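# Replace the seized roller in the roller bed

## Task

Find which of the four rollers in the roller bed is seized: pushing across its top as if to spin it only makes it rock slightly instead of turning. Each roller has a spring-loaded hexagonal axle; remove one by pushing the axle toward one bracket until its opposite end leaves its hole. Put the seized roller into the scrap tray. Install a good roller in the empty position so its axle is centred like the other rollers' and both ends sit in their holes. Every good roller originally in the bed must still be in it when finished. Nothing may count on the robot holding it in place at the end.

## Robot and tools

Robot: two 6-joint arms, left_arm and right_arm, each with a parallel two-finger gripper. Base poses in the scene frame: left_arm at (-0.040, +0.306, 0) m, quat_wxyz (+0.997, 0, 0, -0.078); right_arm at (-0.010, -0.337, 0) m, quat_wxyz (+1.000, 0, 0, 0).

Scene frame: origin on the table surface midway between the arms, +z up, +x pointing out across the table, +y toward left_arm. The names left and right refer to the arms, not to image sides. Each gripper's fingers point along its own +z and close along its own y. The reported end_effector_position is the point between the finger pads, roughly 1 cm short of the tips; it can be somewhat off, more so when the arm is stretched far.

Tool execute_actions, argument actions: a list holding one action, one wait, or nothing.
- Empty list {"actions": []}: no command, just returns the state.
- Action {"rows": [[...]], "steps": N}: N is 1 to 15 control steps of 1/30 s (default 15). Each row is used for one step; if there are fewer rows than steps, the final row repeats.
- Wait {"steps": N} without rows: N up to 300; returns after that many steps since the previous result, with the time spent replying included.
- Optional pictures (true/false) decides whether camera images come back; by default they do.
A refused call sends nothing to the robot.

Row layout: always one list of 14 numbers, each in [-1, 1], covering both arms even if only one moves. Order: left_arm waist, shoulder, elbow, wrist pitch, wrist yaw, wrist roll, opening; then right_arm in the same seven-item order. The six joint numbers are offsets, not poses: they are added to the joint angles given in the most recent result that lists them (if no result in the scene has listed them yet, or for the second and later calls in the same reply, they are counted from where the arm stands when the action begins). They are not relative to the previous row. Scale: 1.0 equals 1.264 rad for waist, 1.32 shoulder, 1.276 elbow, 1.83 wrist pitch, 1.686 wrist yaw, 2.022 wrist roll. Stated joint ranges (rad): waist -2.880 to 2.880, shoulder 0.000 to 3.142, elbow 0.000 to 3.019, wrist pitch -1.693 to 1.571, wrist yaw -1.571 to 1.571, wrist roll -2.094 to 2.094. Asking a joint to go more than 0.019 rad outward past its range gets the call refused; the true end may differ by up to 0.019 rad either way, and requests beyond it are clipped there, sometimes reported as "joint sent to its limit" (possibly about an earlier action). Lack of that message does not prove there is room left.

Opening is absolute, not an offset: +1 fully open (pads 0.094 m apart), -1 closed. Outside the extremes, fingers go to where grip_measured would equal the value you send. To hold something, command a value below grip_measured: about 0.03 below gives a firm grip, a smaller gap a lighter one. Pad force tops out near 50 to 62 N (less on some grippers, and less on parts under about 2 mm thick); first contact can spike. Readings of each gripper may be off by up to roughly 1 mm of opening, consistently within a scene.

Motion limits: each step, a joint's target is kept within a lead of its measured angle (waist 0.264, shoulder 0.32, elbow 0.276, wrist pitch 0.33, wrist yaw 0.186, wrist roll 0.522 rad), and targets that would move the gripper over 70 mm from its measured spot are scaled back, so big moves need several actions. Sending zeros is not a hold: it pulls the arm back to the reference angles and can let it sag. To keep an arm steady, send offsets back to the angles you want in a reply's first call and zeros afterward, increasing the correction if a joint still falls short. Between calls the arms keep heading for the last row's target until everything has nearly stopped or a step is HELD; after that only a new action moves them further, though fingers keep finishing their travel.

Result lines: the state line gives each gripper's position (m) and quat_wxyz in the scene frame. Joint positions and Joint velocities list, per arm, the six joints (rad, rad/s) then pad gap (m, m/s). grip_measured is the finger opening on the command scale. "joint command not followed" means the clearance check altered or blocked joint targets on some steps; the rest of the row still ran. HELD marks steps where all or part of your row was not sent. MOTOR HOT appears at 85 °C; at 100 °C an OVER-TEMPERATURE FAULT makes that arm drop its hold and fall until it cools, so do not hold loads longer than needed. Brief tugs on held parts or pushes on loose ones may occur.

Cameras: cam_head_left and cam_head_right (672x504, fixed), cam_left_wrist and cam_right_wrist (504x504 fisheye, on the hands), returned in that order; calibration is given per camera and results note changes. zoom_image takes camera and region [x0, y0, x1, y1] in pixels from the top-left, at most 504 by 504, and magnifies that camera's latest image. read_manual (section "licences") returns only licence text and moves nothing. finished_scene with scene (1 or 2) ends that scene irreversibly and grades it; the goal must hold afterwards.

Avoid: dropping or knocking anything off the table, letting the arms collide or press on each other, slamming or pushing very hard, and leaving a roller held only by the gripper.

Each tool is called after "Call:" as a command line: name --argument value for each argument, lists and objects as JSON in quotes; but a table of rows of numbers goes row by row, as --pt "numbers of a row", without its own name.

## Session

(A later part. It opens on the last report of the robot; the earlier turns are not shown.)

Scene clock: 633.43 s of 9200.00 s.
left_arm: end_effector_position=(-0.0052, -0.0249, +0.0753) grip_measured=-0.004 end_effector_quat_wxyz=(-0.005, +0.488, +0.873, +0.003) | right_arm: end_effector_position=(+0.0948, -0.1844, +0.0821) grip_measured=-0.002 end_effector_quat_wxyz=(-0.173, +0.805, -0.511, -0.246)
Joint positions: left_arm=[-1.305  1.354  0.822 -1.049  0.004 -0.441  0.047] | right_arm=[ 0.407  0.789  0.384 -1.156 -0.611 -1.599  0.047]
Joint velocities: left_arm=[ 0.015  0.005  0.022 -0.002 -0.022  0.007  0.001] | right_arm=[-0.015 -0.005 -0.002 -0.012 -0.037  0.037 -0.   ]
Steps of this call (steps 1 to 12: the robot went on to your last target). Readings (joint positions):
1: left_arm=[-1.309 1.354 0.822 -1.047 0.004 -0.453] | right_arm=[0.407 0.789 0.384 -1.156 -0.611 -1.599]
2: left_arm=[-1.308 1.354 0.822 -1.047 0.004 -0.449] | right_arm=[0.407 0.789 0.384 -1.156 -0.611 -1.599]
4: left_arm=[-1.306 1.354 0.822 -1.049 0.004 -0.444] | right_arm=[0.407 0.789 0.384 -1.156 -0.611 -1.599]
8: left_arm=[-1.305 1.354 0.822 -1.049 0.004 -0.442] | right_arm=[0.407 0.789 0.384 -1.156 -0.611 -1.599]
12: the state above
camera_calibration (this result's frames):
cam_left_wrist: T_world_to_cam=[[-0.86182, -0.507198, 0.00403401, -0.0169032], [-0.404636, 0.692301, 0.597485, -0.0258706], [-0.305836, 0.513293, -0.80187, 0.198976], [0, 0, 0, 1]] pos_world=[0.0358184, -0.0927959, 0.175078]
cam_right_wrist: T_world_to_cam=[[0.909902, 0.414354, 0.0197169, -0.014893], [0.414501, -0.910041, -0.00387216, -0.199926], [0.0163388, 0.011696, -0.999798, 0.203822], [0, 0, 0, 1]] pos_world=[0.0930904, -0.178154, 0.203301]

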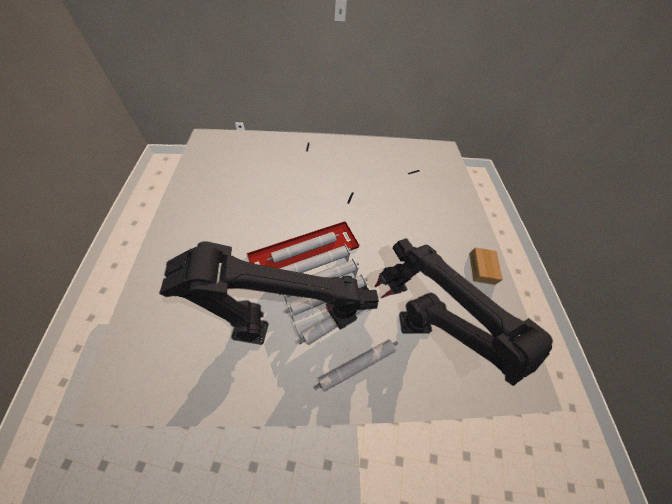

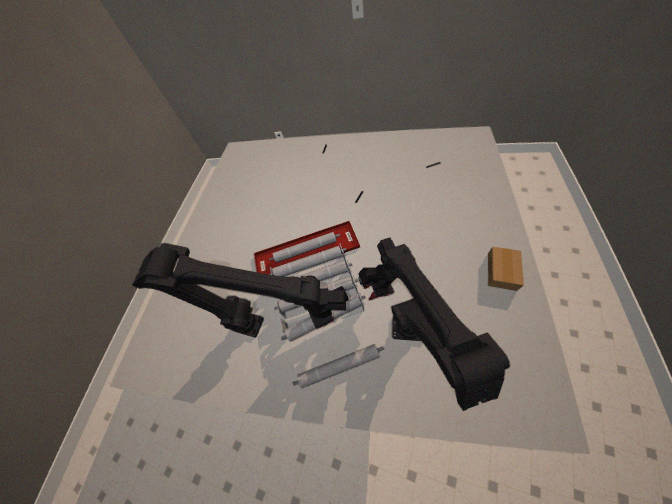

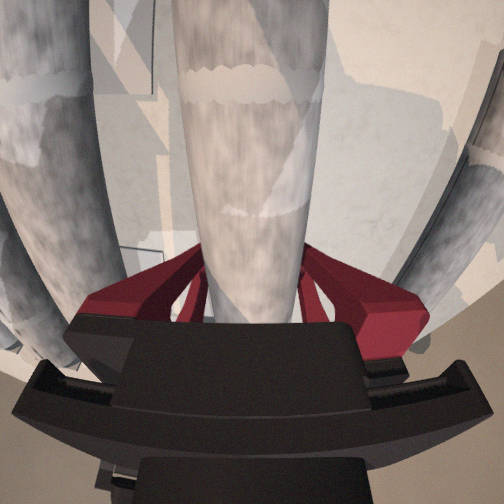

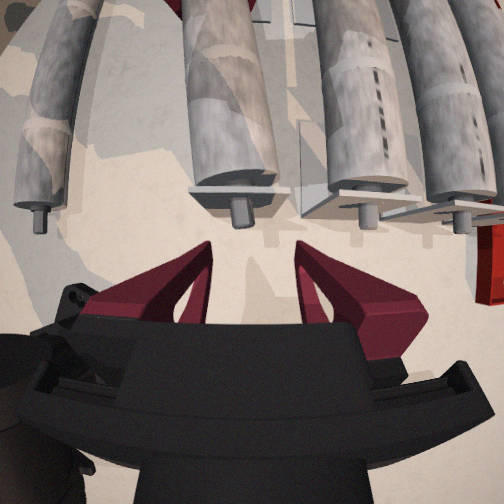

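Call:
execute_actions --actions '[{"rows":[[0,-0.02,0.045,0,0,0.01,-0.1,0.01,-0.01,-0.005,0.005,0,0.01,-0.1],[0,-0.02,0.045,0,0,0.01,-0.1,0.02,-0.016,-0.01,0.008,0,0.018,-0.2],[0,-0.02,0.045,0,0,0.01,-0.1,0.03,-0.02,-0.014,0.012,0.007,0.026,-0.3],[0,-0.02,0.045,0,0,0.01,-0.1,0.042,-0.023,-0.018,0.017,0.007,0.034,-0.3],[0,-0.02,0.045,0,0,0.01,-0.1,0.054,-0.026,-0.018,0.022,0.007,0.042,-0.3],[0,-0.02,0.045,0,0,0.01,-0.1,0.066,-0.028,-0.018,0.027,0.007,0.05,-0.3],[0,-0.02,0.045,0,0,0.01,-0.1,0.078,-0.03,-0.018,0.032,0.007,0.058,-0.3],[0,-0.02,0.045,0,0,0.01,-0.1,0.09,-0.03,-0.018,0.037,0.007,0.066,-0.3],[0,-0.02,0.045,0,0,0.01,-0.1,0.1,-0.03,-0.018,0.041,0.007,0.066,-0.3],[0,-0.02,0.045,0,0,0.01,-0.1,0.108,-0.03,-0.018,0.045,0.007,0.066,-0.3],[0,-0.02,0.045,0,0,0.01,-0.1,0.114,-0.03,-0.018,0.045,0.007,0.066,-0.3]],"steps":15}]' --pictures false

Call:
execute_actions --actions '[{"steps":10}]'

Scene clock: 644.87 s of 9200.00 s.
left_arm: end_effector_position=(-0.0053, -0.0241, +0.0754) grip_measured=-0.004 end_effector_quat_wxyz=(-0.006, +0.488, +0.873, +0.004) | right_arm: end_effector_position=(+0.0838, -0.1671, +0.0811) grip_measured=-0.298 end_effector_quat_wxyz=(-0.177, +0.819, -0.490, -0.242)
Joint positions: left_arm=[-1.305  1.354  0.822 -1.052  0.004 -0.441  0.047] | right_arm=[ 0.542  0.757  0.37  -1.087 -0.602 -1.491  0.033]
Joint velocities: left_arm=[-0.015  0.015  0.007  0.002 -0.007 -0.022 -0.   ] | right_arm=[ 0.005 -0.015 -0.002  0.017  0.007  0.11   0.001]
Steps of this call (steps 1 to 30: the robot went on to your last target; steps 31 to 90: nothing new was sent; then 7.93 s passed at rest; steps 91 to 105: all 15 steps of this action). Readings (joint positions):
91: left_arm=[-1.305 1.354 0.822 -1.051 0.004 -0.441] | right_arm=[0.407 0.789 0.384 -1.156 -0.611 -1.598]
92: left_arm=[-1.305 1.354 0.822 -1.052 0.004 -0.441] | right_arm=[0.408 0.787 0.384 -1.155 -0.611 -1.594]
94: left_arm=[-1.305 1.354 0.822 -1.052 0.004 -0.441] | right_arm=[0.421 0.780 0.381 -1.147 -0.604 -1.579]
98: left_arm=[-1.305 1.354 0.822 -1.052 0.004 -0.441] | right_arm=[0.481 0.760 0.370 -1.117 -0.602 -1.533]
105: the state above

Scene clock: 645.20 s of 9200.00 s.
left_arm: end_effector_position=(-0.0053, -0.0241, +0.0754) grip_measured=-0.004 end_effector_quat_wxyz=(-0.006, +0.488, +0.873, +0.004) | right_arm: end_effector_position=(+0.0839, -0.1670, +0.0811) grip_measured=-0.298 end_effector_quat_wxyz=(-0.176, +0.816, -0.494, -0.243)
Joint positions: left_arm=[-1.305  1.354  0.822 -1.052  0.004 -0.441  0.047] | right_arm=[ 0.542  0.757  0.37  -1.086 -0.602 -1.481  0.033]
Joint velocities: left_arm=[ 0.005 -0.005  0.012 -0.022 -0.051 -0.007 -0.   ] | right_arm=[-0.015 -0.015  0.002  0.012 -0.007 -0.022  0.   ]
Steps of this call (steps 1 to 10: the robot went on to your last target). Readings (joint positions):
1: left_arm=[-1.305 1.354 0.822 -1.052 0.004 -0.441] | right_arm=[0.542 0.757 0.370 -1.086 -0.602 -1.489]
2: left_arm=[-1.305 1.354 0.822 -1.052 0.004 -0.441] | right_arm=[0.542 0.757 0.370 -1.086 -0.602 -1.487]
4: left_arm=[-1.305 1.354 0.822 -1.052 0.004 -0.441] | right_arm=[0.542 0.757 0.370 -1.086 -0.602 -1.484]
8: left_arm=[-1.305 1.354 0.822 -1.052 0.004 -0.441] | right_arm=[0.542 0.757 0.370 -1.086 -0.602 -1.481]
10: the state above
camera_calibration (this result's frames):
cam_left_wrist: T_world_to_cam=[[-0.861819, -0.507209, 0.0027815, -0.0165012], [-0.404438, 0.690485, 0.599717, -0.0266366], [-0.306102, 0.515723, -0.800207, 0.198508], [0, 0, 0, 1]] pos_world=[0.0357698, -0.0923522, 0.174868]
cam_right_wrist: T_world_to_cam=[[0.893469, 0.447334, 0.0400744, -0.00690279], [0.447701, -0.894183, -0.000208569, -0.180052], [0.0357405, 0.0181277, -0.999197, 0.202201], [0, 0, 0, 1]] pos_world=[0.0795503, -0.161577, 0.202278]

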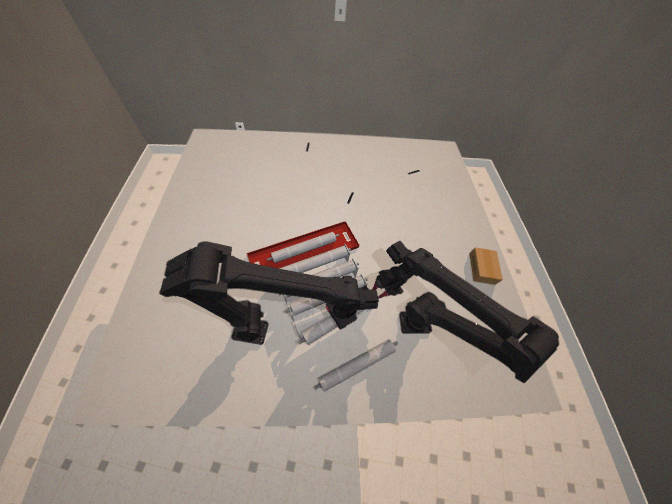

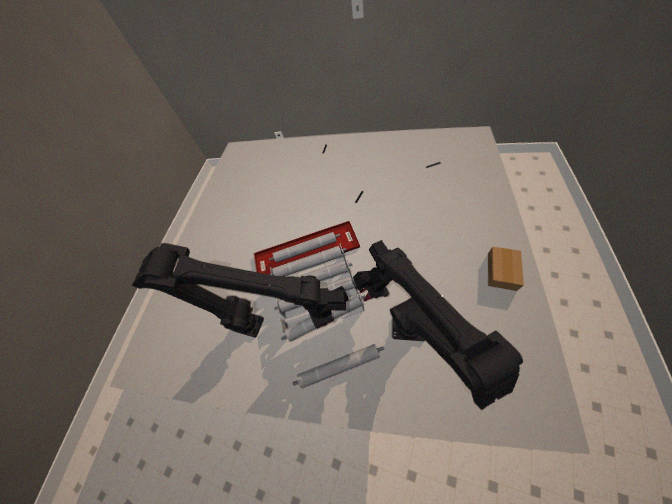

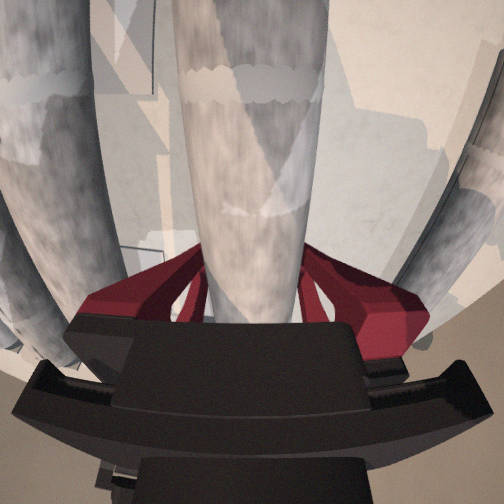

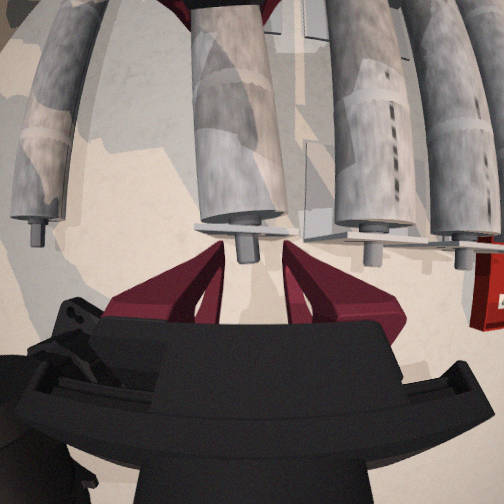

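q3 −0.009, then close, then pull.

Call:
execute_actions --actions '[{"rows":[[0,-0.02,0.045,0,0,0.01,-0.1,0,0,-0.014,0,0,-0.015,-0.3],[0,-0.02,0.045,0,0,0.01,-0.1,0,0,-0.014,0,0,-0.015,-0.35],[0,-0.02,0.045,0,0,0.01,-0.1,0,0,-0.014,0,0,-0.015,-0.4],[0,-0.02,0.045,0,0,0.01,-0.1,0,0,-0.014,0,0,-0.015,-0.45],[0,-0.02,0.045,0,0,0.01,-0.1,0,0,-0.014,0,0,-0.015,-0.5],[0,-0.02,0.045,0,0,0.01,-0.1,0,0,-0.014,0,0,-0.015,-0.56],[0,-0.02,0.045,0,0,0.01,-0.1,0,0,-0.014,0,0,-0.015,-0.62],[0,-0.02,0.045,0,0,0.01,-0.1,0,0,-0.01,0,0,-0.015,-0.68],[0,-0.02,0.045,0,0,0.01,-0.1,0,0,0,0,0,-0.015,-0.73],[0,-0.02,0.045,0,0,0.01,-0.1,0,0,0,0,0,-0.015,-0.77],[0,-0.02,0.045,0,0,0.01,-0.1,0,0,0,0,0,-0.015,-0.8],[0,-0.02,0.045,0,0,0.01,-0.1,0,0,0,0,0,-0.015,-0.83]],"steps":15}]' --pictures false

Call:
execute_actions --actions '[{"rows":[[0,-0.02,0.045,0,0,0.01,-0.1,-0.015,0.01,0.015,-0.006,0.005,-0.012,-0.83],[0,-0.02,0.045,0,0,0.01,-0.1,-0.025,0.013,0.018,-0.009,0.007,-0.02,-0.83],[0,-0.02,0.045,0,0,0.01,-0.1,-0.035,0.015,0.02,-0.012,0.01,-0.028,-0.83],[0,-0.02,0.045,0,0,0.01,-0.1,-0.045,0.017,0.02,-0.015,0.01,-0.036,-0.83],[0,-0.02,0.045,0,0,0.01,-0.1,-0.055,0.019,0.022,-0.018,0.012,-0.044,-0.83],[0,-0.02,0.045,0,0,0.01,-0.1,-0.065,0.021,0.022,-0.021,0.012,-0.052,-0.83],[0,-0.02,0.045,0,0,0.01,-0.1,-0.075,0.023,0.024,-0.024,0.014,-0.06,-0.83],[0,-0.02,0.045,0,0,0.01,-0.1,-0.085,0.025,0.024,-0.027,0.014,-0.068,-0.83],[0,-0.02,0.045,0,0,0.01,-0.1,-0.095,0.027,0.026,-0.03,0.016,-0.076,-0.83],[0,-0.02,0.045,0,0,0.01,-0.1,-0.105,0.029,0.026,-0.033,0.018,-0.084,-0.83],[0,-0.02,0.045,0,0,0.01,-0.1,-0.115,0.03,0.028,-0.036,0.02,-0.09,-0.83],[0,-0.02,0.045,0,0,0.01,-0.1,-0.125,0.031,0.028,-0.039,0.02,-0.095,-0.83],[0,-0.02,0.045,0,0,0.01,-0.1,-0.135,0.032,0.03,-0.042,0.02,-0.1,-0.83]],"steps":15}]' --pictures false

Call:
execute_actions --actions '[{"steps":10}]'

Scene clock: 664.03 s of 9200.00 s.
left_arm: end_effector_position=(-0.0053, -0.0241, +0.0754) grip_measured=-0.004 end_effector_quat_wxyz=(-0.006, +0.489, +0.873, +0.004) | right_arm: end_effector_position=(+0.0814, -0.1686, +0.0778) grip_measured=-0.769 end_effector_quat_wxyz=(-0.175, +0.821, -0.486, -0.242)
Joint positions: left_arm=[-1.305  1.354  0.822 -1.052  0.004 -0.441  0.047] | right_arm=[ 0.542  0.757  0.361 -1.085 -0.601 -1.503  0.011]
Joint velocities: left_arm=[-0.005 -0.005 -0.007  0.007 -0.007  0.022  0.001] | right_arm=[-0.005  0.005  0.002  0.007  0.022  0.037  0.001]
Steps of this call (steps 1 to 30: the robot went on to your last target; steps 31 to 90: nothing new was sent; then 15.33 s passed at rest; steps 91 to 105: all 15 steps of this action). Readings (joint positions):
91: left_arm=[-1.305 1.354 0.822 -1.052 0.004 -0.441] | right_arm=[0.542 0.757 0.369 -1.086 -0.602 -1.482]
92: left_arm=[-1.305 1.354 0.822 -1.052 0.004 -0.441] | right_arm=[0.542 0.757 0.367 -1.086 -0.602 -1.485]
94: left_arm=[-1.305 1.354 0.822 -1.052 0.004 -0.441] | right_arm=[0.542 0.757 0.363 -1.086 -0.602 -1.489]
98: left_arm=[-1.305 1.354 0.822 -1.052 0.004 -0.441] | right_arm=[0.542 0.757 0.361 -1.086 -0.602 -1.494]
105: the state above

Scene clock: 664.53 s of 9200.00 s.
left_arm: end_effector_position=(-0.0050, -0.0238, +0.0754) grip_measured=-0.004 end_effector_quat_wxyz=(-0.005, +0.489, +0.872, +0.005) | right_arm: end_effector_position=(+0.0913, -0.1859, +0.0766) grip_measured=-0.769 end_effector_quat_wxyz=(-0.182, +0.822, -0.484, -0.241)
Joint positions: left_arm=[-1.305  1.354  0.822 -1.053  0.002 -0.439  0.047] | right_arm=[ 0.407  0.783  0.366 -1.144 -0.612 -1.668  0.011]
Joint velocities: left_arm=[-0.005  0.024  0.002 -0.007  0.022  0.037 -0.002] | right_arm=[-0.161  0.044 -0.002 -0.071  0.022 -0.227  0.   ]
Steps of this call (steps 1 to 15: all 15 steps of this action). Readings (joint positions):
1: left_arm=[-1.305 1.354 0.822 -1.052 0.004 -0.441] | right_arm=[0.542 0.757 0.361 -1.085 -0.601 -1.507]
2: left_arm=[-1.305 1.354 0.822 -1.052 0.004 -0.441] | right_arm=[0.540 0.758 0.361 -1.086 -0.601 -1.512]
4: left_arm=[-1.305 1.354 0.822 -1.052 0.004 -0.441] | right_arm=[0.529 0.761 0.361 -1.089 -0.606 -1.529]
8: left_arm=[-1.305 1.354 0.822 -1.052 0.004 -0.441] | right_arm=[0.488 0.771 0.361 -1.107 -0.614 -1.578]
15: the state above

Scene clock: 664.87 s of 9200.00 s.
left_arm: end_effector_position=(-0.0050, -0.0238, +0.0754) grip_measured=-0.004 end_effector_quat_wxyz=(-0.005, +0.489, +0.872, +0.005) | right_arm: end_effector_position=(+0.0918, -0.1865, +0.0765) grip_measured=-0.769 end_effector_quat_wxyz=(-0.184, +0.826, -0.477, -0.239)
Joint positions: left_arm=[-1.305  1.354  0.822 -1.053  0.002 -0.439  0.047] | right_arm=[ 0.401  0.784  0.367 -1.146 -0.612 -1.69   0.011]
Joint velocities: left_arm=[-0.015 -0.024  0.012 -0.007 -0.051 -0.11   0.   ] | right_arm=[-0.005 -0.005  0.012  0.002 -0.081 -0.051  0.   ]
Steps of this call (steps 1 to 10: the robot went on to your last target). Readings (joint positions):
1: left_arm=[-1.305 1.354 0.822 -1.053 0.002 -0.439] | right_arm=[0.403 0.784 0.367 -1.146 -0.612 -1.675]
2: left_arm=[-1.305 1.354 0.822 -1.053 0.002 -0.439] | right_arm=[0.401 0.784 0.367 -1.146 -0.612 -1.679]
4: left_arm=[-1.305 1.354 0.822 -1.053 0.002 -0.439] | right_arm=[0.401 0.784 0.367 -1.146 -0.612 -1.685]
8: left_arm=[-1.305 1.354 0.822 -1.053 0.002 -0.439] | right_arm=[0.401 0.784 0.367 -1.146 -0.612 -1.690]
10: the state above
camera_calibration (this result's frames):
cam_left_wrist: T_world_to_cam=[[-0.862994, -0.505214, 0.000604871, -0.0158811], [-0.403883, 0.69062, 0.599935, -0.0267472], [-0.303514, 0.517496, -0.800048, 0.198481], [0, 0, 0, 1]] pos_world=[0.0357337, -0.0922643, 0.174851]
cam_right_wrist: T_world_to_cam=[[0.877276, 0.475037, 0.0687555, -0.000581827], [0.476256, -0.879305, -0.00153435, -0.200758], [0.0597282, 0.0340913, -0.997632, 0.198356], [0, 0, 0, 1]] pos_world=[0.0842752, -0.183014, 0.197618]

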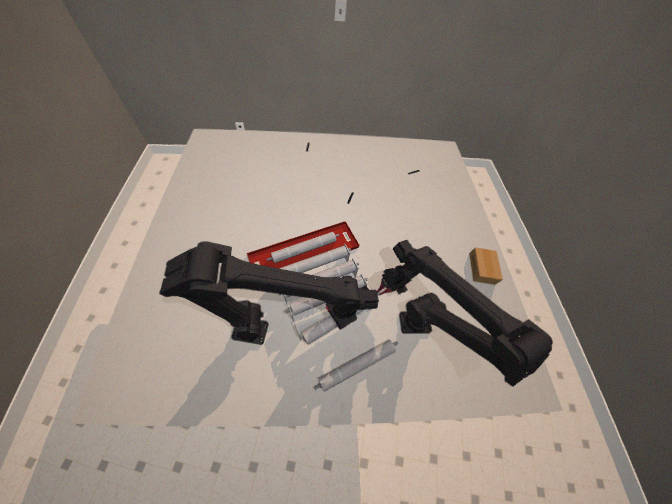

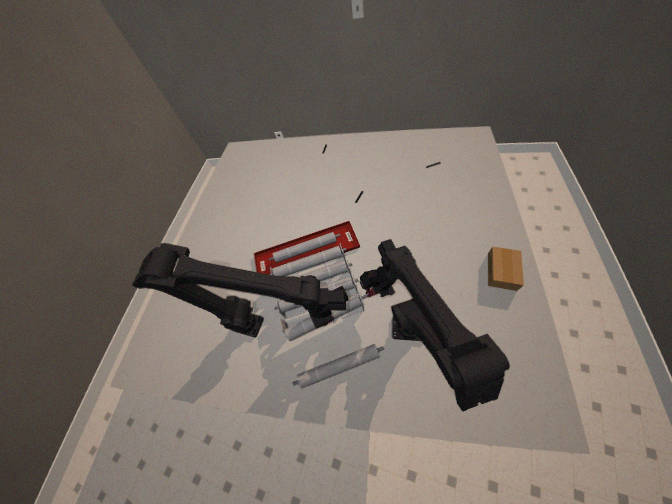

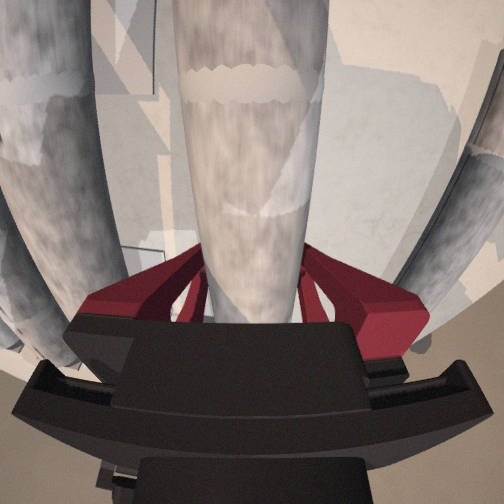

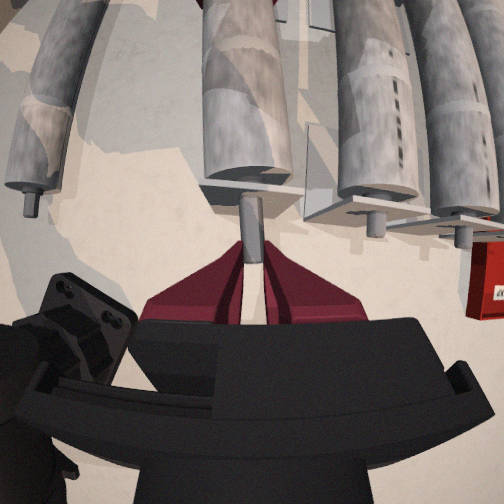

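Call:
execute_actions --actions '[]'

Scene clock: 688.53 s of 9200.00 s.
left_arm: end_effector_position=(-0.0050, -0.0238, +0.0754) grip_measured=-0.004 end_effector_quat_wxyz=(-0.005, +0.489, +0.872, +0.005) | right_arm: end_effector_position=(+0.0918, -0.1865, +0.0765) grip_measured=-0.769 end_effector_quat_wxyz=(-0.184, +0.826, -0.477, -0.239)
Joint positions: left_arm=[-1.305  1.354  0.822 -1.053  0.002 -0.439  0.047] | right_arm=[ 0.401  0.784  0.367 -1.146 -0.612 -1.691  0.011]
Joint velocities: left_arm=[-0.005 -0.024  0.007 -0.007  0.051 -0.081 -0.   ] | right_arm=[ 0.005 -0.015  0.007 -0.012 -0.051 -0.051  0.001]
Steps of this call (steps 1 to 30: the robot went on to your last target; steps 31 to 90: nothing new was sent; then 20.67 s passed at rest). Readings (joint positions):
1: left_arm=[-1.305 1.354 0.822 -1.053 0.002 -0.439] | right_arm=[0.401 0.784 0.367 -1.146 -0.612 -1.690]
2: left_arm=[-1.305 1.354 0.822 -1.053 0.002 -0.439] | right_arm=[0.401 0.784 0.367 -1.146 -0.612 -1.691]
4: left_arm=[-1.305 1.354 0.822 -1.053 0.002 -0.439] | right_arm=[0.401 0.784 0.367 -1.146 -0.612 -1.691]
8: left_arm=[-1.305 1.354 0.822 -1.053 0.002 -0.439] | right_arm=[0.401 0.784 0.367 -1.146 -0.612 -1.691]
90: the state above
All arms were judged still, so your last target was given up. Only a new action makes them travel on or press farther. Fingers that are still opening or closing keep moving.
camera_calibration (this result's frames):
cam_left_wrist: T_world_to_cam=[[-0.862994, -0.505214, 0.000604871, -0.0158811], [-0.403883, 0.69062, 0.599935, -0.0267472], [-0.303514, 0.517496, -0.800048, 0.198481], [0, 0, 0, 1]] pos_world=[0.0357337, -0.0922643, 0.174851]
cam_right_wrist: T_world_to_cam=[[0.876951, 0.475573, 0.0691907, -0.000485342], [0.476805, -0.879008, -0.00148821, -0.200757], [0.0601114, 0.0342956, -0.997602, 0.198357], [0, 0, 0, 1]] pos_world=[0.0842239, -0.183038, 0.197616]

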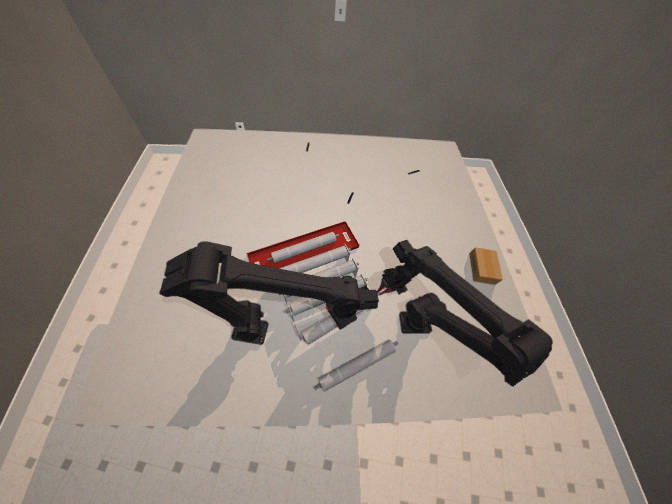

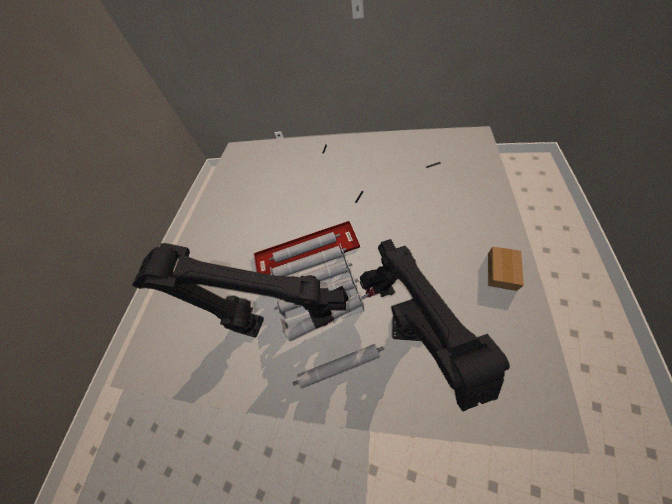

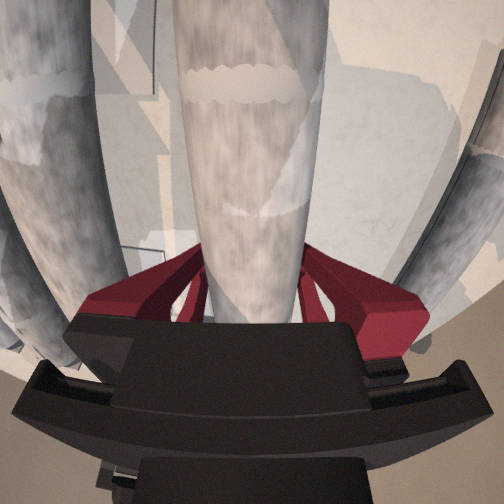

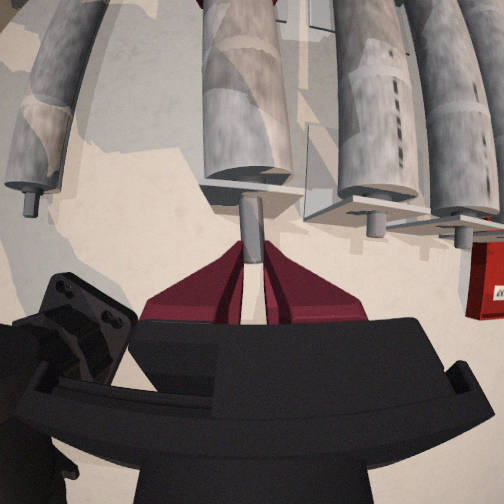

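Call:
execute_actions --actions '[{"rows":[[0.01,-0.025,0.035,0.002,0,0.02,-0.1,-0.025,0.005,0.024,-0.003,0.027,0.012,-0.83],[0.015,-0.03,0.03,0.003,0,0.03,-0.1,-0.025,0.005,0.024,-0.004,0.027,0.017,-0.83],[0.02,-0.035,0.025,0.004,0,0.04,-0.1,-0.025,0.005,0.024,-0.005,0.027,0.022,-0.83],[0.025,-0.04,0.02,0.006,0,0.05,-0.1,-0.025,0.005,0.024,-0.007,0.027,0.027,-0.83],[0.032,-0.044,0.015,0.008,0,0.062,-0.1,-0.025,0.005,0.024,-0.01,0.027,0.033,-0.83]],"steps":15}]'

Call:
zoom_image --camera "cam_head_left" --region '[270,290,350,360]'

Scene clock: 702.57 s of 9200.00 s.
left_arm: end_effector_position=(+0.0048, -0.0187, +0.0761) grip_measured=-0.004 end_effector_quat_wxyz=(-0.005, +0.519, +0.855, +0.004) | right_arm: end_effector_position=(+0.0904, -0.1885, +0.0759) grip_measured=-0.769 end_effector_quat_wxyz=(-0.172, +0.812, -0.502, -0.244)
Joint positions: left_arm=[-1.274  1.341  0.812 -1.055  0.003 -0.339  0.047] | right_arm=[ 0.399  0.784  0.367 -1.157 -0.606 -1.637  0.011]
Joint velocities: left_arm=[ 0.005 -0.015  0.002  0.012  0.022 -0.066 -0.   ] | right_arm=[-0.005 -0.015 -0.017  0.002 -0.022 -0.037 -0.001]
Steps of this call (steps 1 to 90: nothing new was sent; then 10.53 s passed at rest; steps 91 to 105: all 15 steps of this action). Readings (joint positions):
91: left_arm=[-1.304 1.354 0.822 -1.053 0.002 -0.437] | right_arm=[0.401 0.784 0.367 -1.146 -0.612 -1.690]
92: left_arm=[-1.303 1.354 0.822 -1.053 0.002 -0.432] | right_arm=[0.401 0.784 0.367 -1.146 -0.612 -1.687]
94: left_arm=[-1.296 1.352 0.820 -1.055 0.002 -0.412] | right_arm=[0.401 0.784 0.367 -1.148 -0.611 -1.676]
98: left_arm=[-1.279 1.342 0.814 -1.055 0.003 -0.357] | right_arm=[0.400 0.784 0.367 -1.154 -0.607 -1.650]
105: the state above
camera_calibration (this result's frames):
cam_left_wrist: T_world_to_cam=[[-0.895444, -0.445164, 0.00287273, -0.00371093], [-0.354881, 0.717707, 0.59913, -0.0264418], [-0.268773, 0.535468, -0.800647, 0.199657], [0, 0, 0, 1]] pos_world=[0.0409557, -0.0895843, 0.175707]
cam_right_wrist: T_world_to_cam=[[0.900135, 0.434759, 0.0272314, -0.00490539], [0.434884, -0.900485, 0.00146123, -0.202301], [0.0251567, 0.0105272, -0.999628, 0.19674], [0, 0, 0, 1]] pos_world=[0.0874434, -0.182107, 0.197096]

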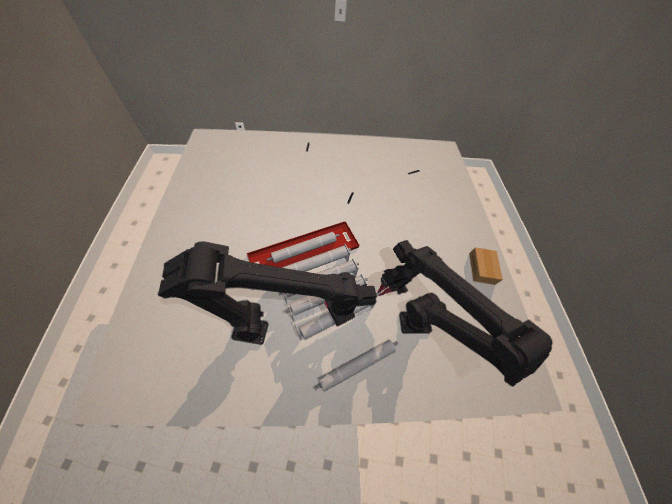

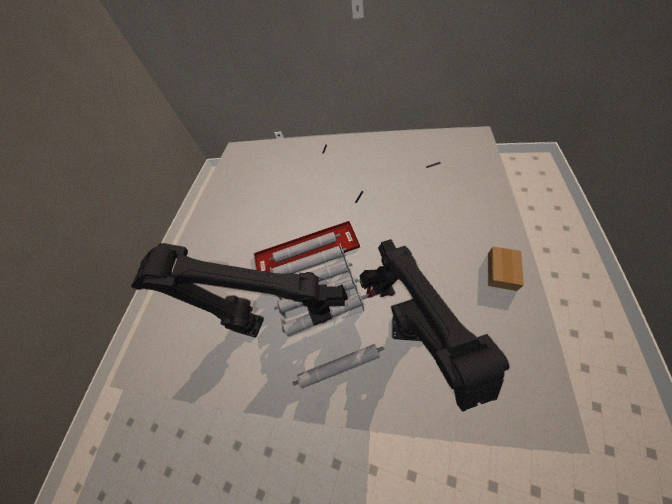

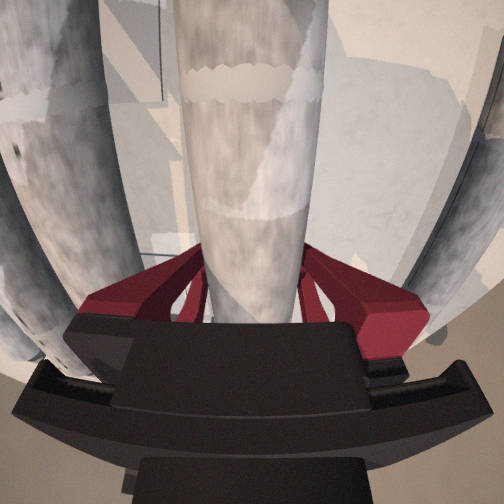

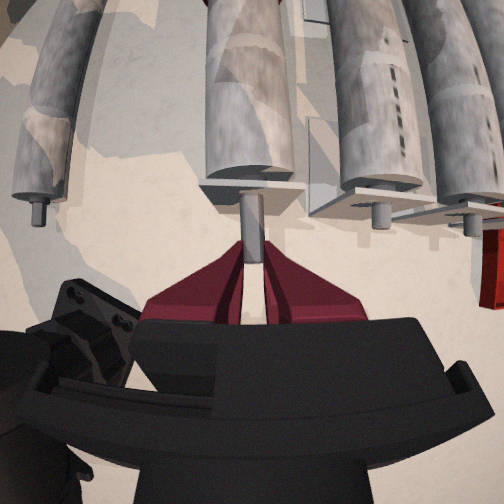

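Region (270, 290, 350, 360) of cam_head_left's 672x504 image, scaled by 6.300, with more detail than that image has; it fills the top 441 rows of this view, and the rest is white.

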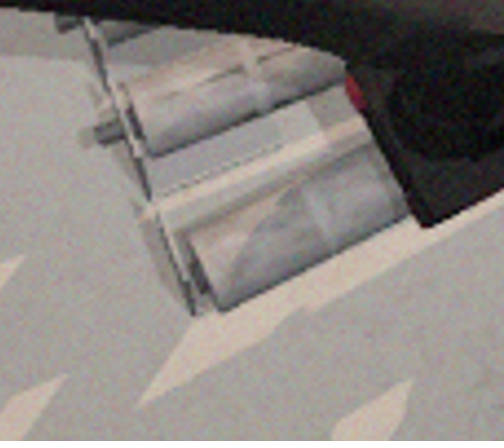

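Call:
execute_actions --actions '[{"rows":[[0.01,-0.025,0.035,0.004,0,0.02,-0.1,-0.025,0.005,0.024,-0.003,0.024,0.012,-0.83],[0.015,-0.03,0.03,0.007,0,0.032,-0.1,-0.025,0.005,0.024,-0.004,0.024,0.017,-0.83],[0.021,-0.035,0.025,0.01,0,0.045,-0.1,-0.025,0.005,0.024,-0.005,0.024,0.022,-0.83],[0.027,-0.038,0.02,0.013,0,0.058,-0.1,-0.025,0.005,0.024,-0.007,0.024,0.026,-0.83],[0.034,-0.041,0.015,0.016,0,0.071,-0.1,-0.025,0.005,0.024,-0.009,0.024,0.03,-0.83]],"steps":15}]'

Call:
zoom_image --camera "cam_head_left" --region '[270,290,350,360]'

Scene clock: 711.77 s of 9200.00 s.
left_arm: end_effector_position=(+0.0152, -0.0142, +0.0754) grip_measured=-0.004 end_effector_quat_wxyz=(-0.005, +0.549, +0.836, +0.002) | right_arm: end_effector_position=(+0.0883, -0.1896, +0.0760) grip_measured=-0.769 end_effector_quat_wxyz=(-0.161, +0.796, -0.526, -0.252)
Joint positions: left_arm=[-1.239  1.332  0.802 -1.05   0.004 -0.233  0.047] | right_arm=[ 0.396  0.784  0.367 -1.169 -0.607 -1.584  0.011]
Joint velocities: left_arm=[-0.005  0.005 -0.017 -0.022 -0.037 -0.11   0.001] | right_arm=[-0.005 -0.015 -0.002 -0.007 -0.007  0.022 -0.001]
Steps of this call (steps 1 to 15: the robot went on to your last target; steps 16 to 90: nothing new was sent; then 5.70 s passed at rest; steps 91 to 105: all 15 steps of this action). Readings (joint positions):
91: left_arm=[-1.273 1.341 0.812 -1.055 0.003 -0.337] | right_arm=[0.398 0.784 0.367 -1.157 -0.606 -1.633]
92: left_arm=[-1.271 1.341 0.812 -1.055 0.003 -0.332] | right_arm=[0.398 0.784 0.367 -1.157 -0.606 -1.630]
94: left_arm=[-1.264 1.341 0.810 -1.055 0.003 -0.310] | right_arm=[0.397 0.784 0.367 -1.161 -0.606 -1.618]
98: left_arm=[-1.244 1.334 0.803 -1.050 0.004 -0.250] | right_arm=[0.396 0.784 0.367 -1.167 -0.607 -1.595]
105: the state above
camera_calibration (this result's frames):
cam_left_wrist: T_world_to_cam=[[-0.925166, -0.379506, 0.00649249, 0.00869448], [-0.300937, 0.743839, 0.596775, -0.0258171], [-0.231309, 0.550162, -0.802383, 0.19926], [0, 0, 0, 1]] pos_world=[0.0463652, -0.087122, 0.175233]
cam_right_wrist: T_world_to_cam=[[0.919486, 0.392837, -0.0150074, -0.00902589], [0.392879, -0.91959, -0.000123292, -0.202202], [-0.013849, -0.00578271, -0.999887, 0.197278], [0, 0, 0, 1]] pos_world=[0.0904723, -0.181256, 0.197096]

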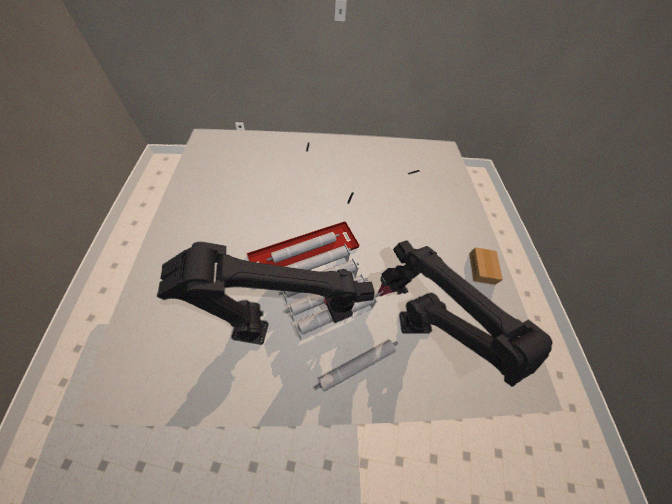

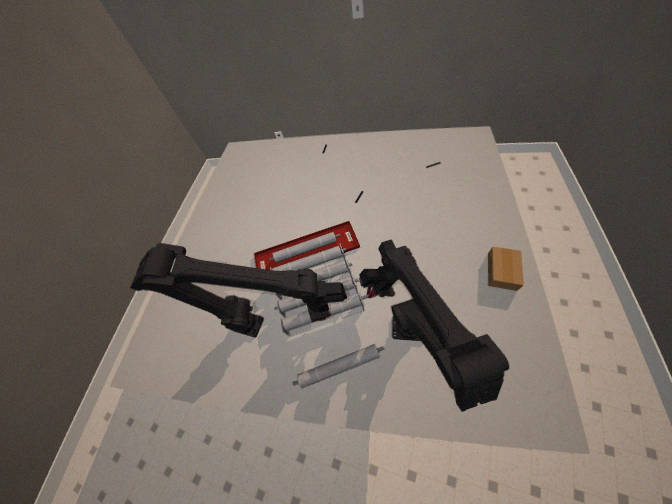

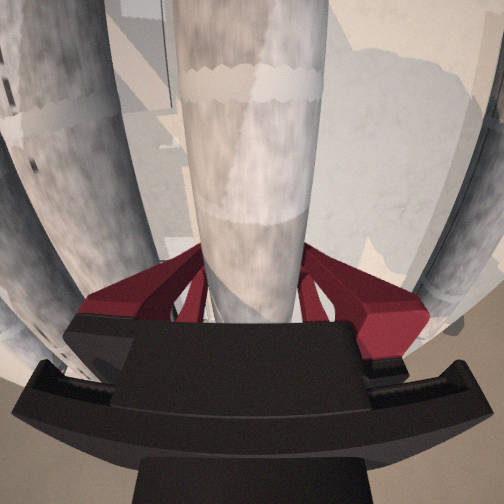

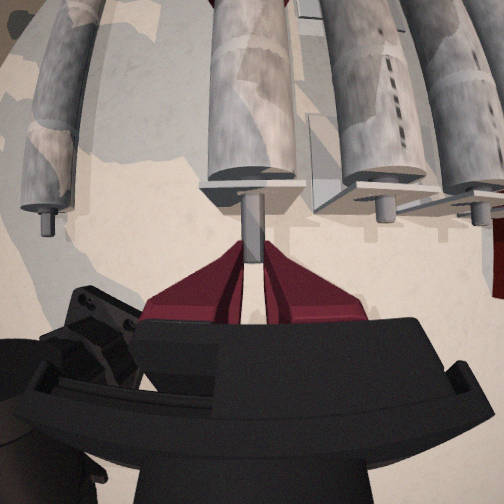

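Region (270, 290, 350, 360) of cam_head_left's 672x504 image, scaled by 6.300, with more detail than that image has; it fills the top 441 rows of this view, and the rest is white.

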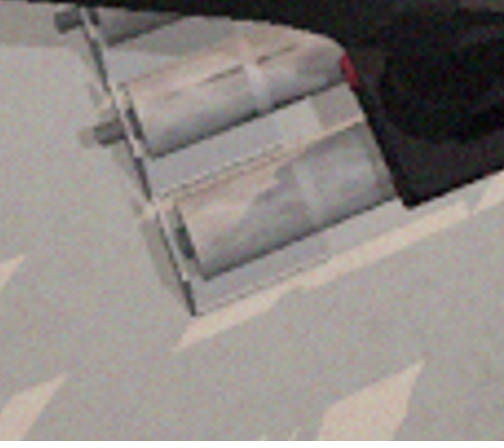

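Near in line. Release the stub.

Call:
execute_actions --actions '[{"rows":[[0.003,-0.02,0.04,0.008,0,0.018,-0.1,-0.01,0.005,0.02,0,0.01,0,-0.6],[0.003,-0.02,0.04,0.008,0,0.018,-0.1,0,0.005,0.015,0,0,0,-0.3]],"steps":15}]'

Call:
zoom_image --camera "cam_head_left" --region '[270,290,350,360]'

Scene clock: 717.00 s of 9200.00 s.
left_arm: end_effector_position=(+0.0153, -0.0142, +0.0754) grip_measured=-0.004 end_effector_quat_wxyz=(-0.005, +0.550, +0.835, +0.002) | right_arm: end_effector_position=(+0.0885, -0.1898, +0.0759) grip_measured=-0.302 end_effector_quat_wxyz=(-0.160, +0.796, -0.527, -0.251)
Joint positions: left_arm=[-1.239  1.332  0.802 -1.05   0.004 -0.231  0.047] | right_arm=[ 0.396  0.784  0.367 -1.169 -0.606 -1.582  0.033]
Joint velocities: left_arm=[-0.005 -0.024  0.007  0.002  0.007  0.037 -0.001] | right_arm=[-0.005  0.005  0.002  0.007 -0.007 -0.022 -0.   ]
Steps of this call (steps 1 to 15: the robot went on to your last target; steps 16 to 90: nothing new was sent; then 1.73 s passed at rest; steps 91 to 105: all 15 steps of this action). Readings (joint positions):
91: left_arm=[-1.239 1.332 0.802 -1.050 0.004 -0.231] | right_arm=[0.396 0.784 0.367 -1.169 -0.604 -1.582]
92: left_arm=[-1.239 1.332 0.802 -1.050 0.004 -0.231] | right_arm=[0.396 0.784 0.367 -1.169 -0.603 -1.582]
94: left_arm=[-1.239 1.332 0.802 -1.050 0.004 -0.231] | right_arm=[0.396 0.784 0.367 -1.169 -0.605 -1.582]
98: left_arm=[-1.239 1.332 0.802 -1.050 0.004 -0.231] | right_arm=[0.396 0.784 0.367 -1.169 -0.606 -1.582]
105: the state above
camera_calibration (this result's frames):
cam_left_wrist: T_world_to_cam=[[-0.925456, -0.3788, 0.00650411, 0.00882928], [-0.300364, 0.744072, 0.596773, -0.0258014], [-0.230897, 0.550333, -0.802384, 0.199273], [0, 0, 0, 1]] pos_world=[0.0464329, -0.0871239, 0.175233]
cam_right_wrist: T_world_to_cam=[[0.920114, 0.391327, -0.0158875, -0.00933627], [0.391397, -0.920221, 0.0014159, -0.202579], [-0.0140659, -0.0075211, -0.999873, 0.196817], [0, 0, 0, 1]] pos_world=[0.0906478, -0.181284, 0.196931]

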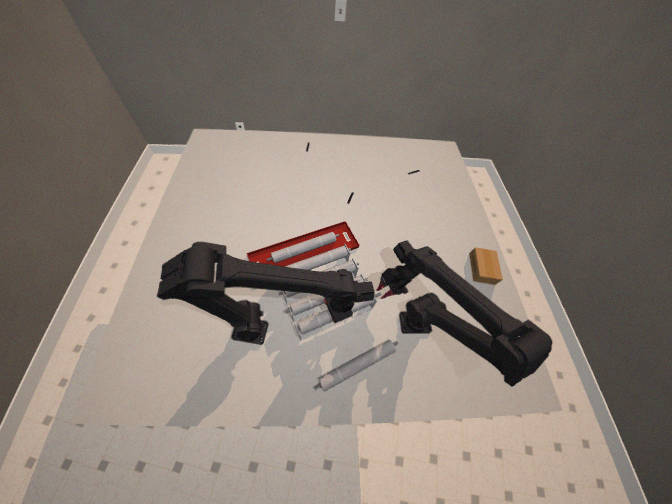

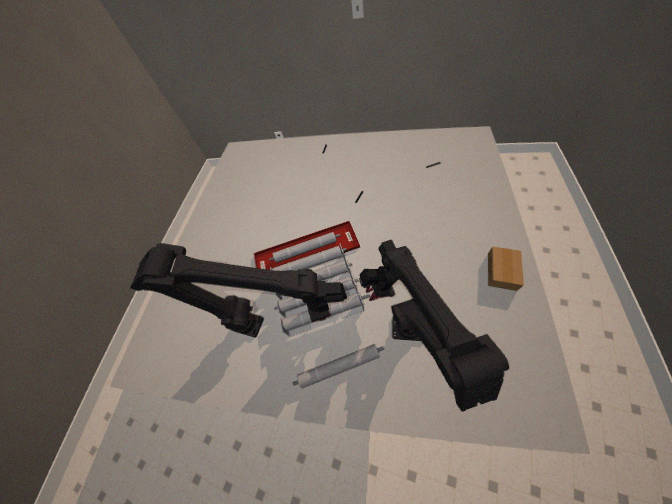

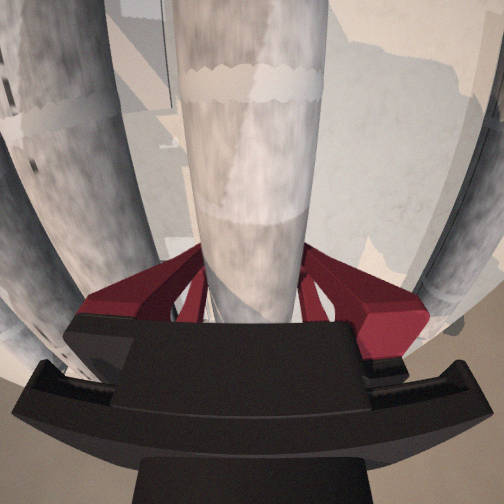

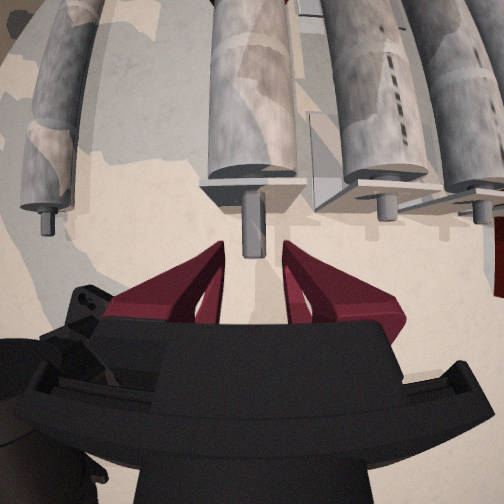

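Region (270, 290, 350, 360) of cam_head_left's 672x504 image, scaled by 6.300, with more detail than that image has; it fills the top 441 rows of this view, and the rest is white.

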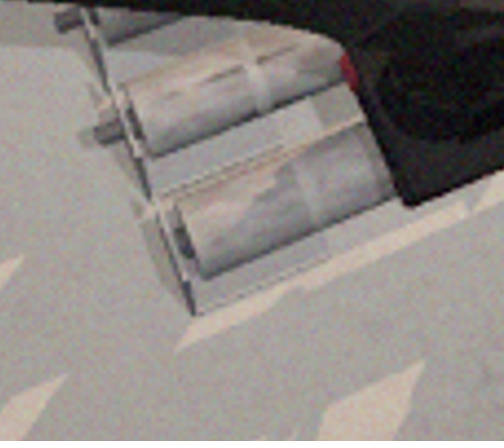

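Call:
execute_actions --actions '[{"rows":[[0.011,-0.02,0.04,0.008,0,0.016,-0.1,0,0.005,0.015,0,0,0,-0.3]],"steps":15}]'

Call:
zoom_image --camera "cam_head_left" --region '[280,300,330,350]'

Scene clock: 730.97 s of 9200.00 s.
left_arm: end_effector_position=(+0.0155, -0.0142, +0.0754) grip_measured=-0.004 end_effector_quat_wxyz=(-0.005, +0.549, +0.835, +0.002) | right_arm: end_effector_position=(+0.0885, -0.1898, +0.0759) grip_measured=-0.302 end_effector_quat_wxyz=(-0.160, +0.796, -0.527, -0.251)
Joint positions: left_arm=[-1.238  1.332  0.802 -1.05   0.005 -0.231  0.047] | right_arm=[ 0.396  0.784  0.367 -1.169 -0.606 -1.582  0.033]
Joint velocities: left_arm=[ 0.005 -0.005 -0.012 -0.007  0.022  0.037 -0.001] | right_arm=[ 0.005 -0.005  0.012 -0.002  0.022 -0.066 -0.001]
Steps of this call (steps 1 to 15: the robot went on to your last target; steps 16 to 90: nothing new was sent; then 10.47 s passed at rest; steps 91 to 105: all 15 steps of this action). Readings (joint positions):
91: left_arm=[-1.238 1.332 0.802 -1.050 0.004 -0.231] | right_arm=[0.396 0.784 0.367 -1.169 -0.606 -1.582]
92: left_arm=[-1.238 1.332 0.802 -1.050 0.005 -0.231] | right_arm=[0.396 0.784 0.367 -1.169 -0.606 -1.582]
94: left_arm=[-1.238 1.332 0.802 -1.050 0.005 -0.231] | right_arm=[0.396 0.784 0.367 -1.169 -0.606 -1.582]
98: left_arm=[-1.238 1.332 0.802 -1.050 0.005 -0.231] | right_arm=[0.396 0.784 0.367 -1.169 -0.606 -1.582]
105: the state above
camera_calibration (this result's frames):
cam_left_wrist: T_world_to_cam=[[-0.925299, -0.379162, 0.0076305, 0.00890821], [-0.299979, 0.744077, 0.596961, -0.0257918], [-0.232022, 0.550078, -0.802234, 0.1993], [0, 0, 0, 1]] pos_world=[0.0467478, -0.0870618, 0.175214]
cam_right_wrist: T_world_to_cam=[[0.920114, 0.391327, -0.0158875, -0.00933627], [0.391397, -0.920221, 0.0014159, -0.202579], [-0.0140659, -0.0075211, -0.999873, 0.196817], [0, 0, 0, 1]] pos_world=[0.0906478, -0.181284, 0.196931]

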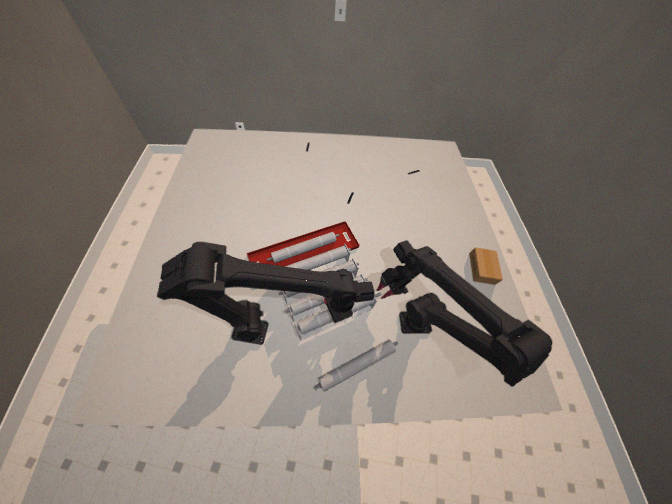

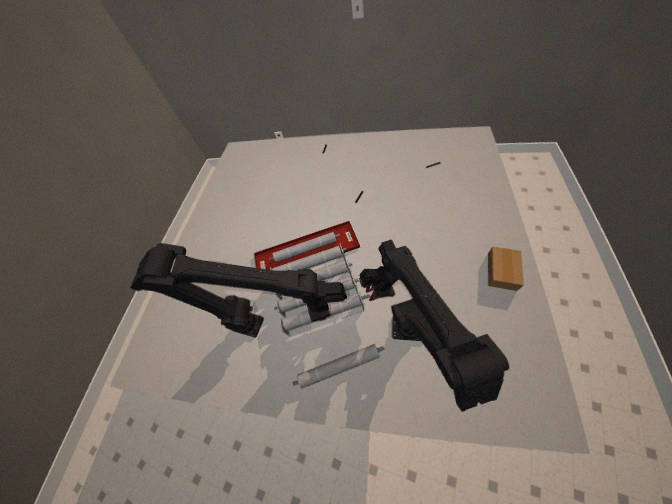

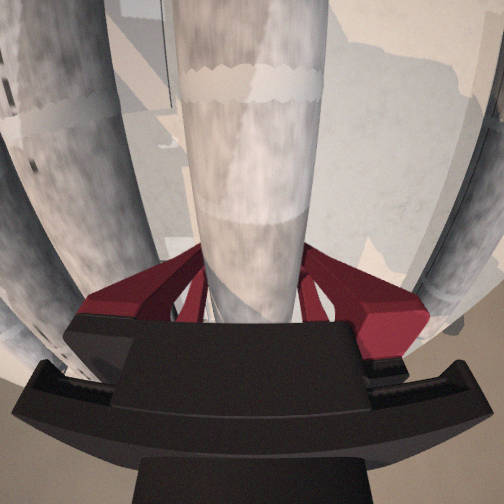

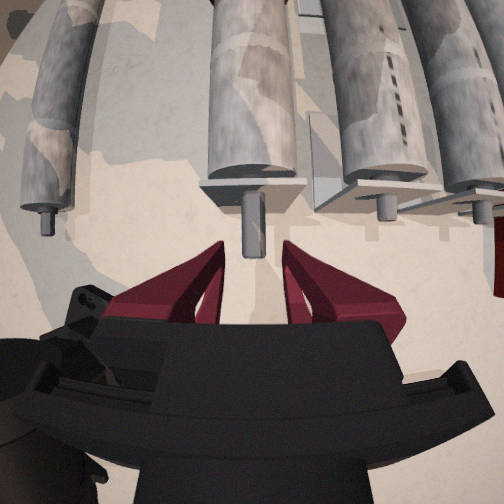

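Region (280, 300, 330, 350) of cam_head_left's 672x504 image, scaled by 10.080, with more detail than that image has.

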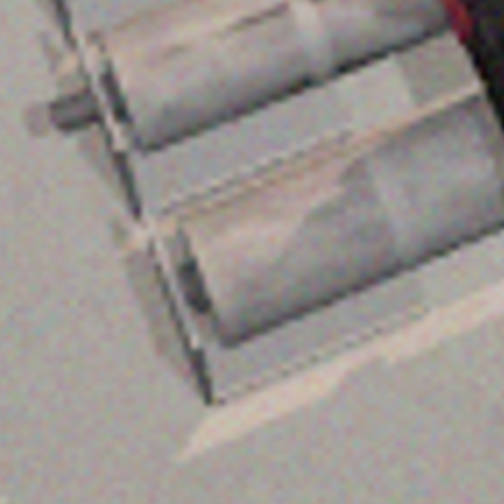

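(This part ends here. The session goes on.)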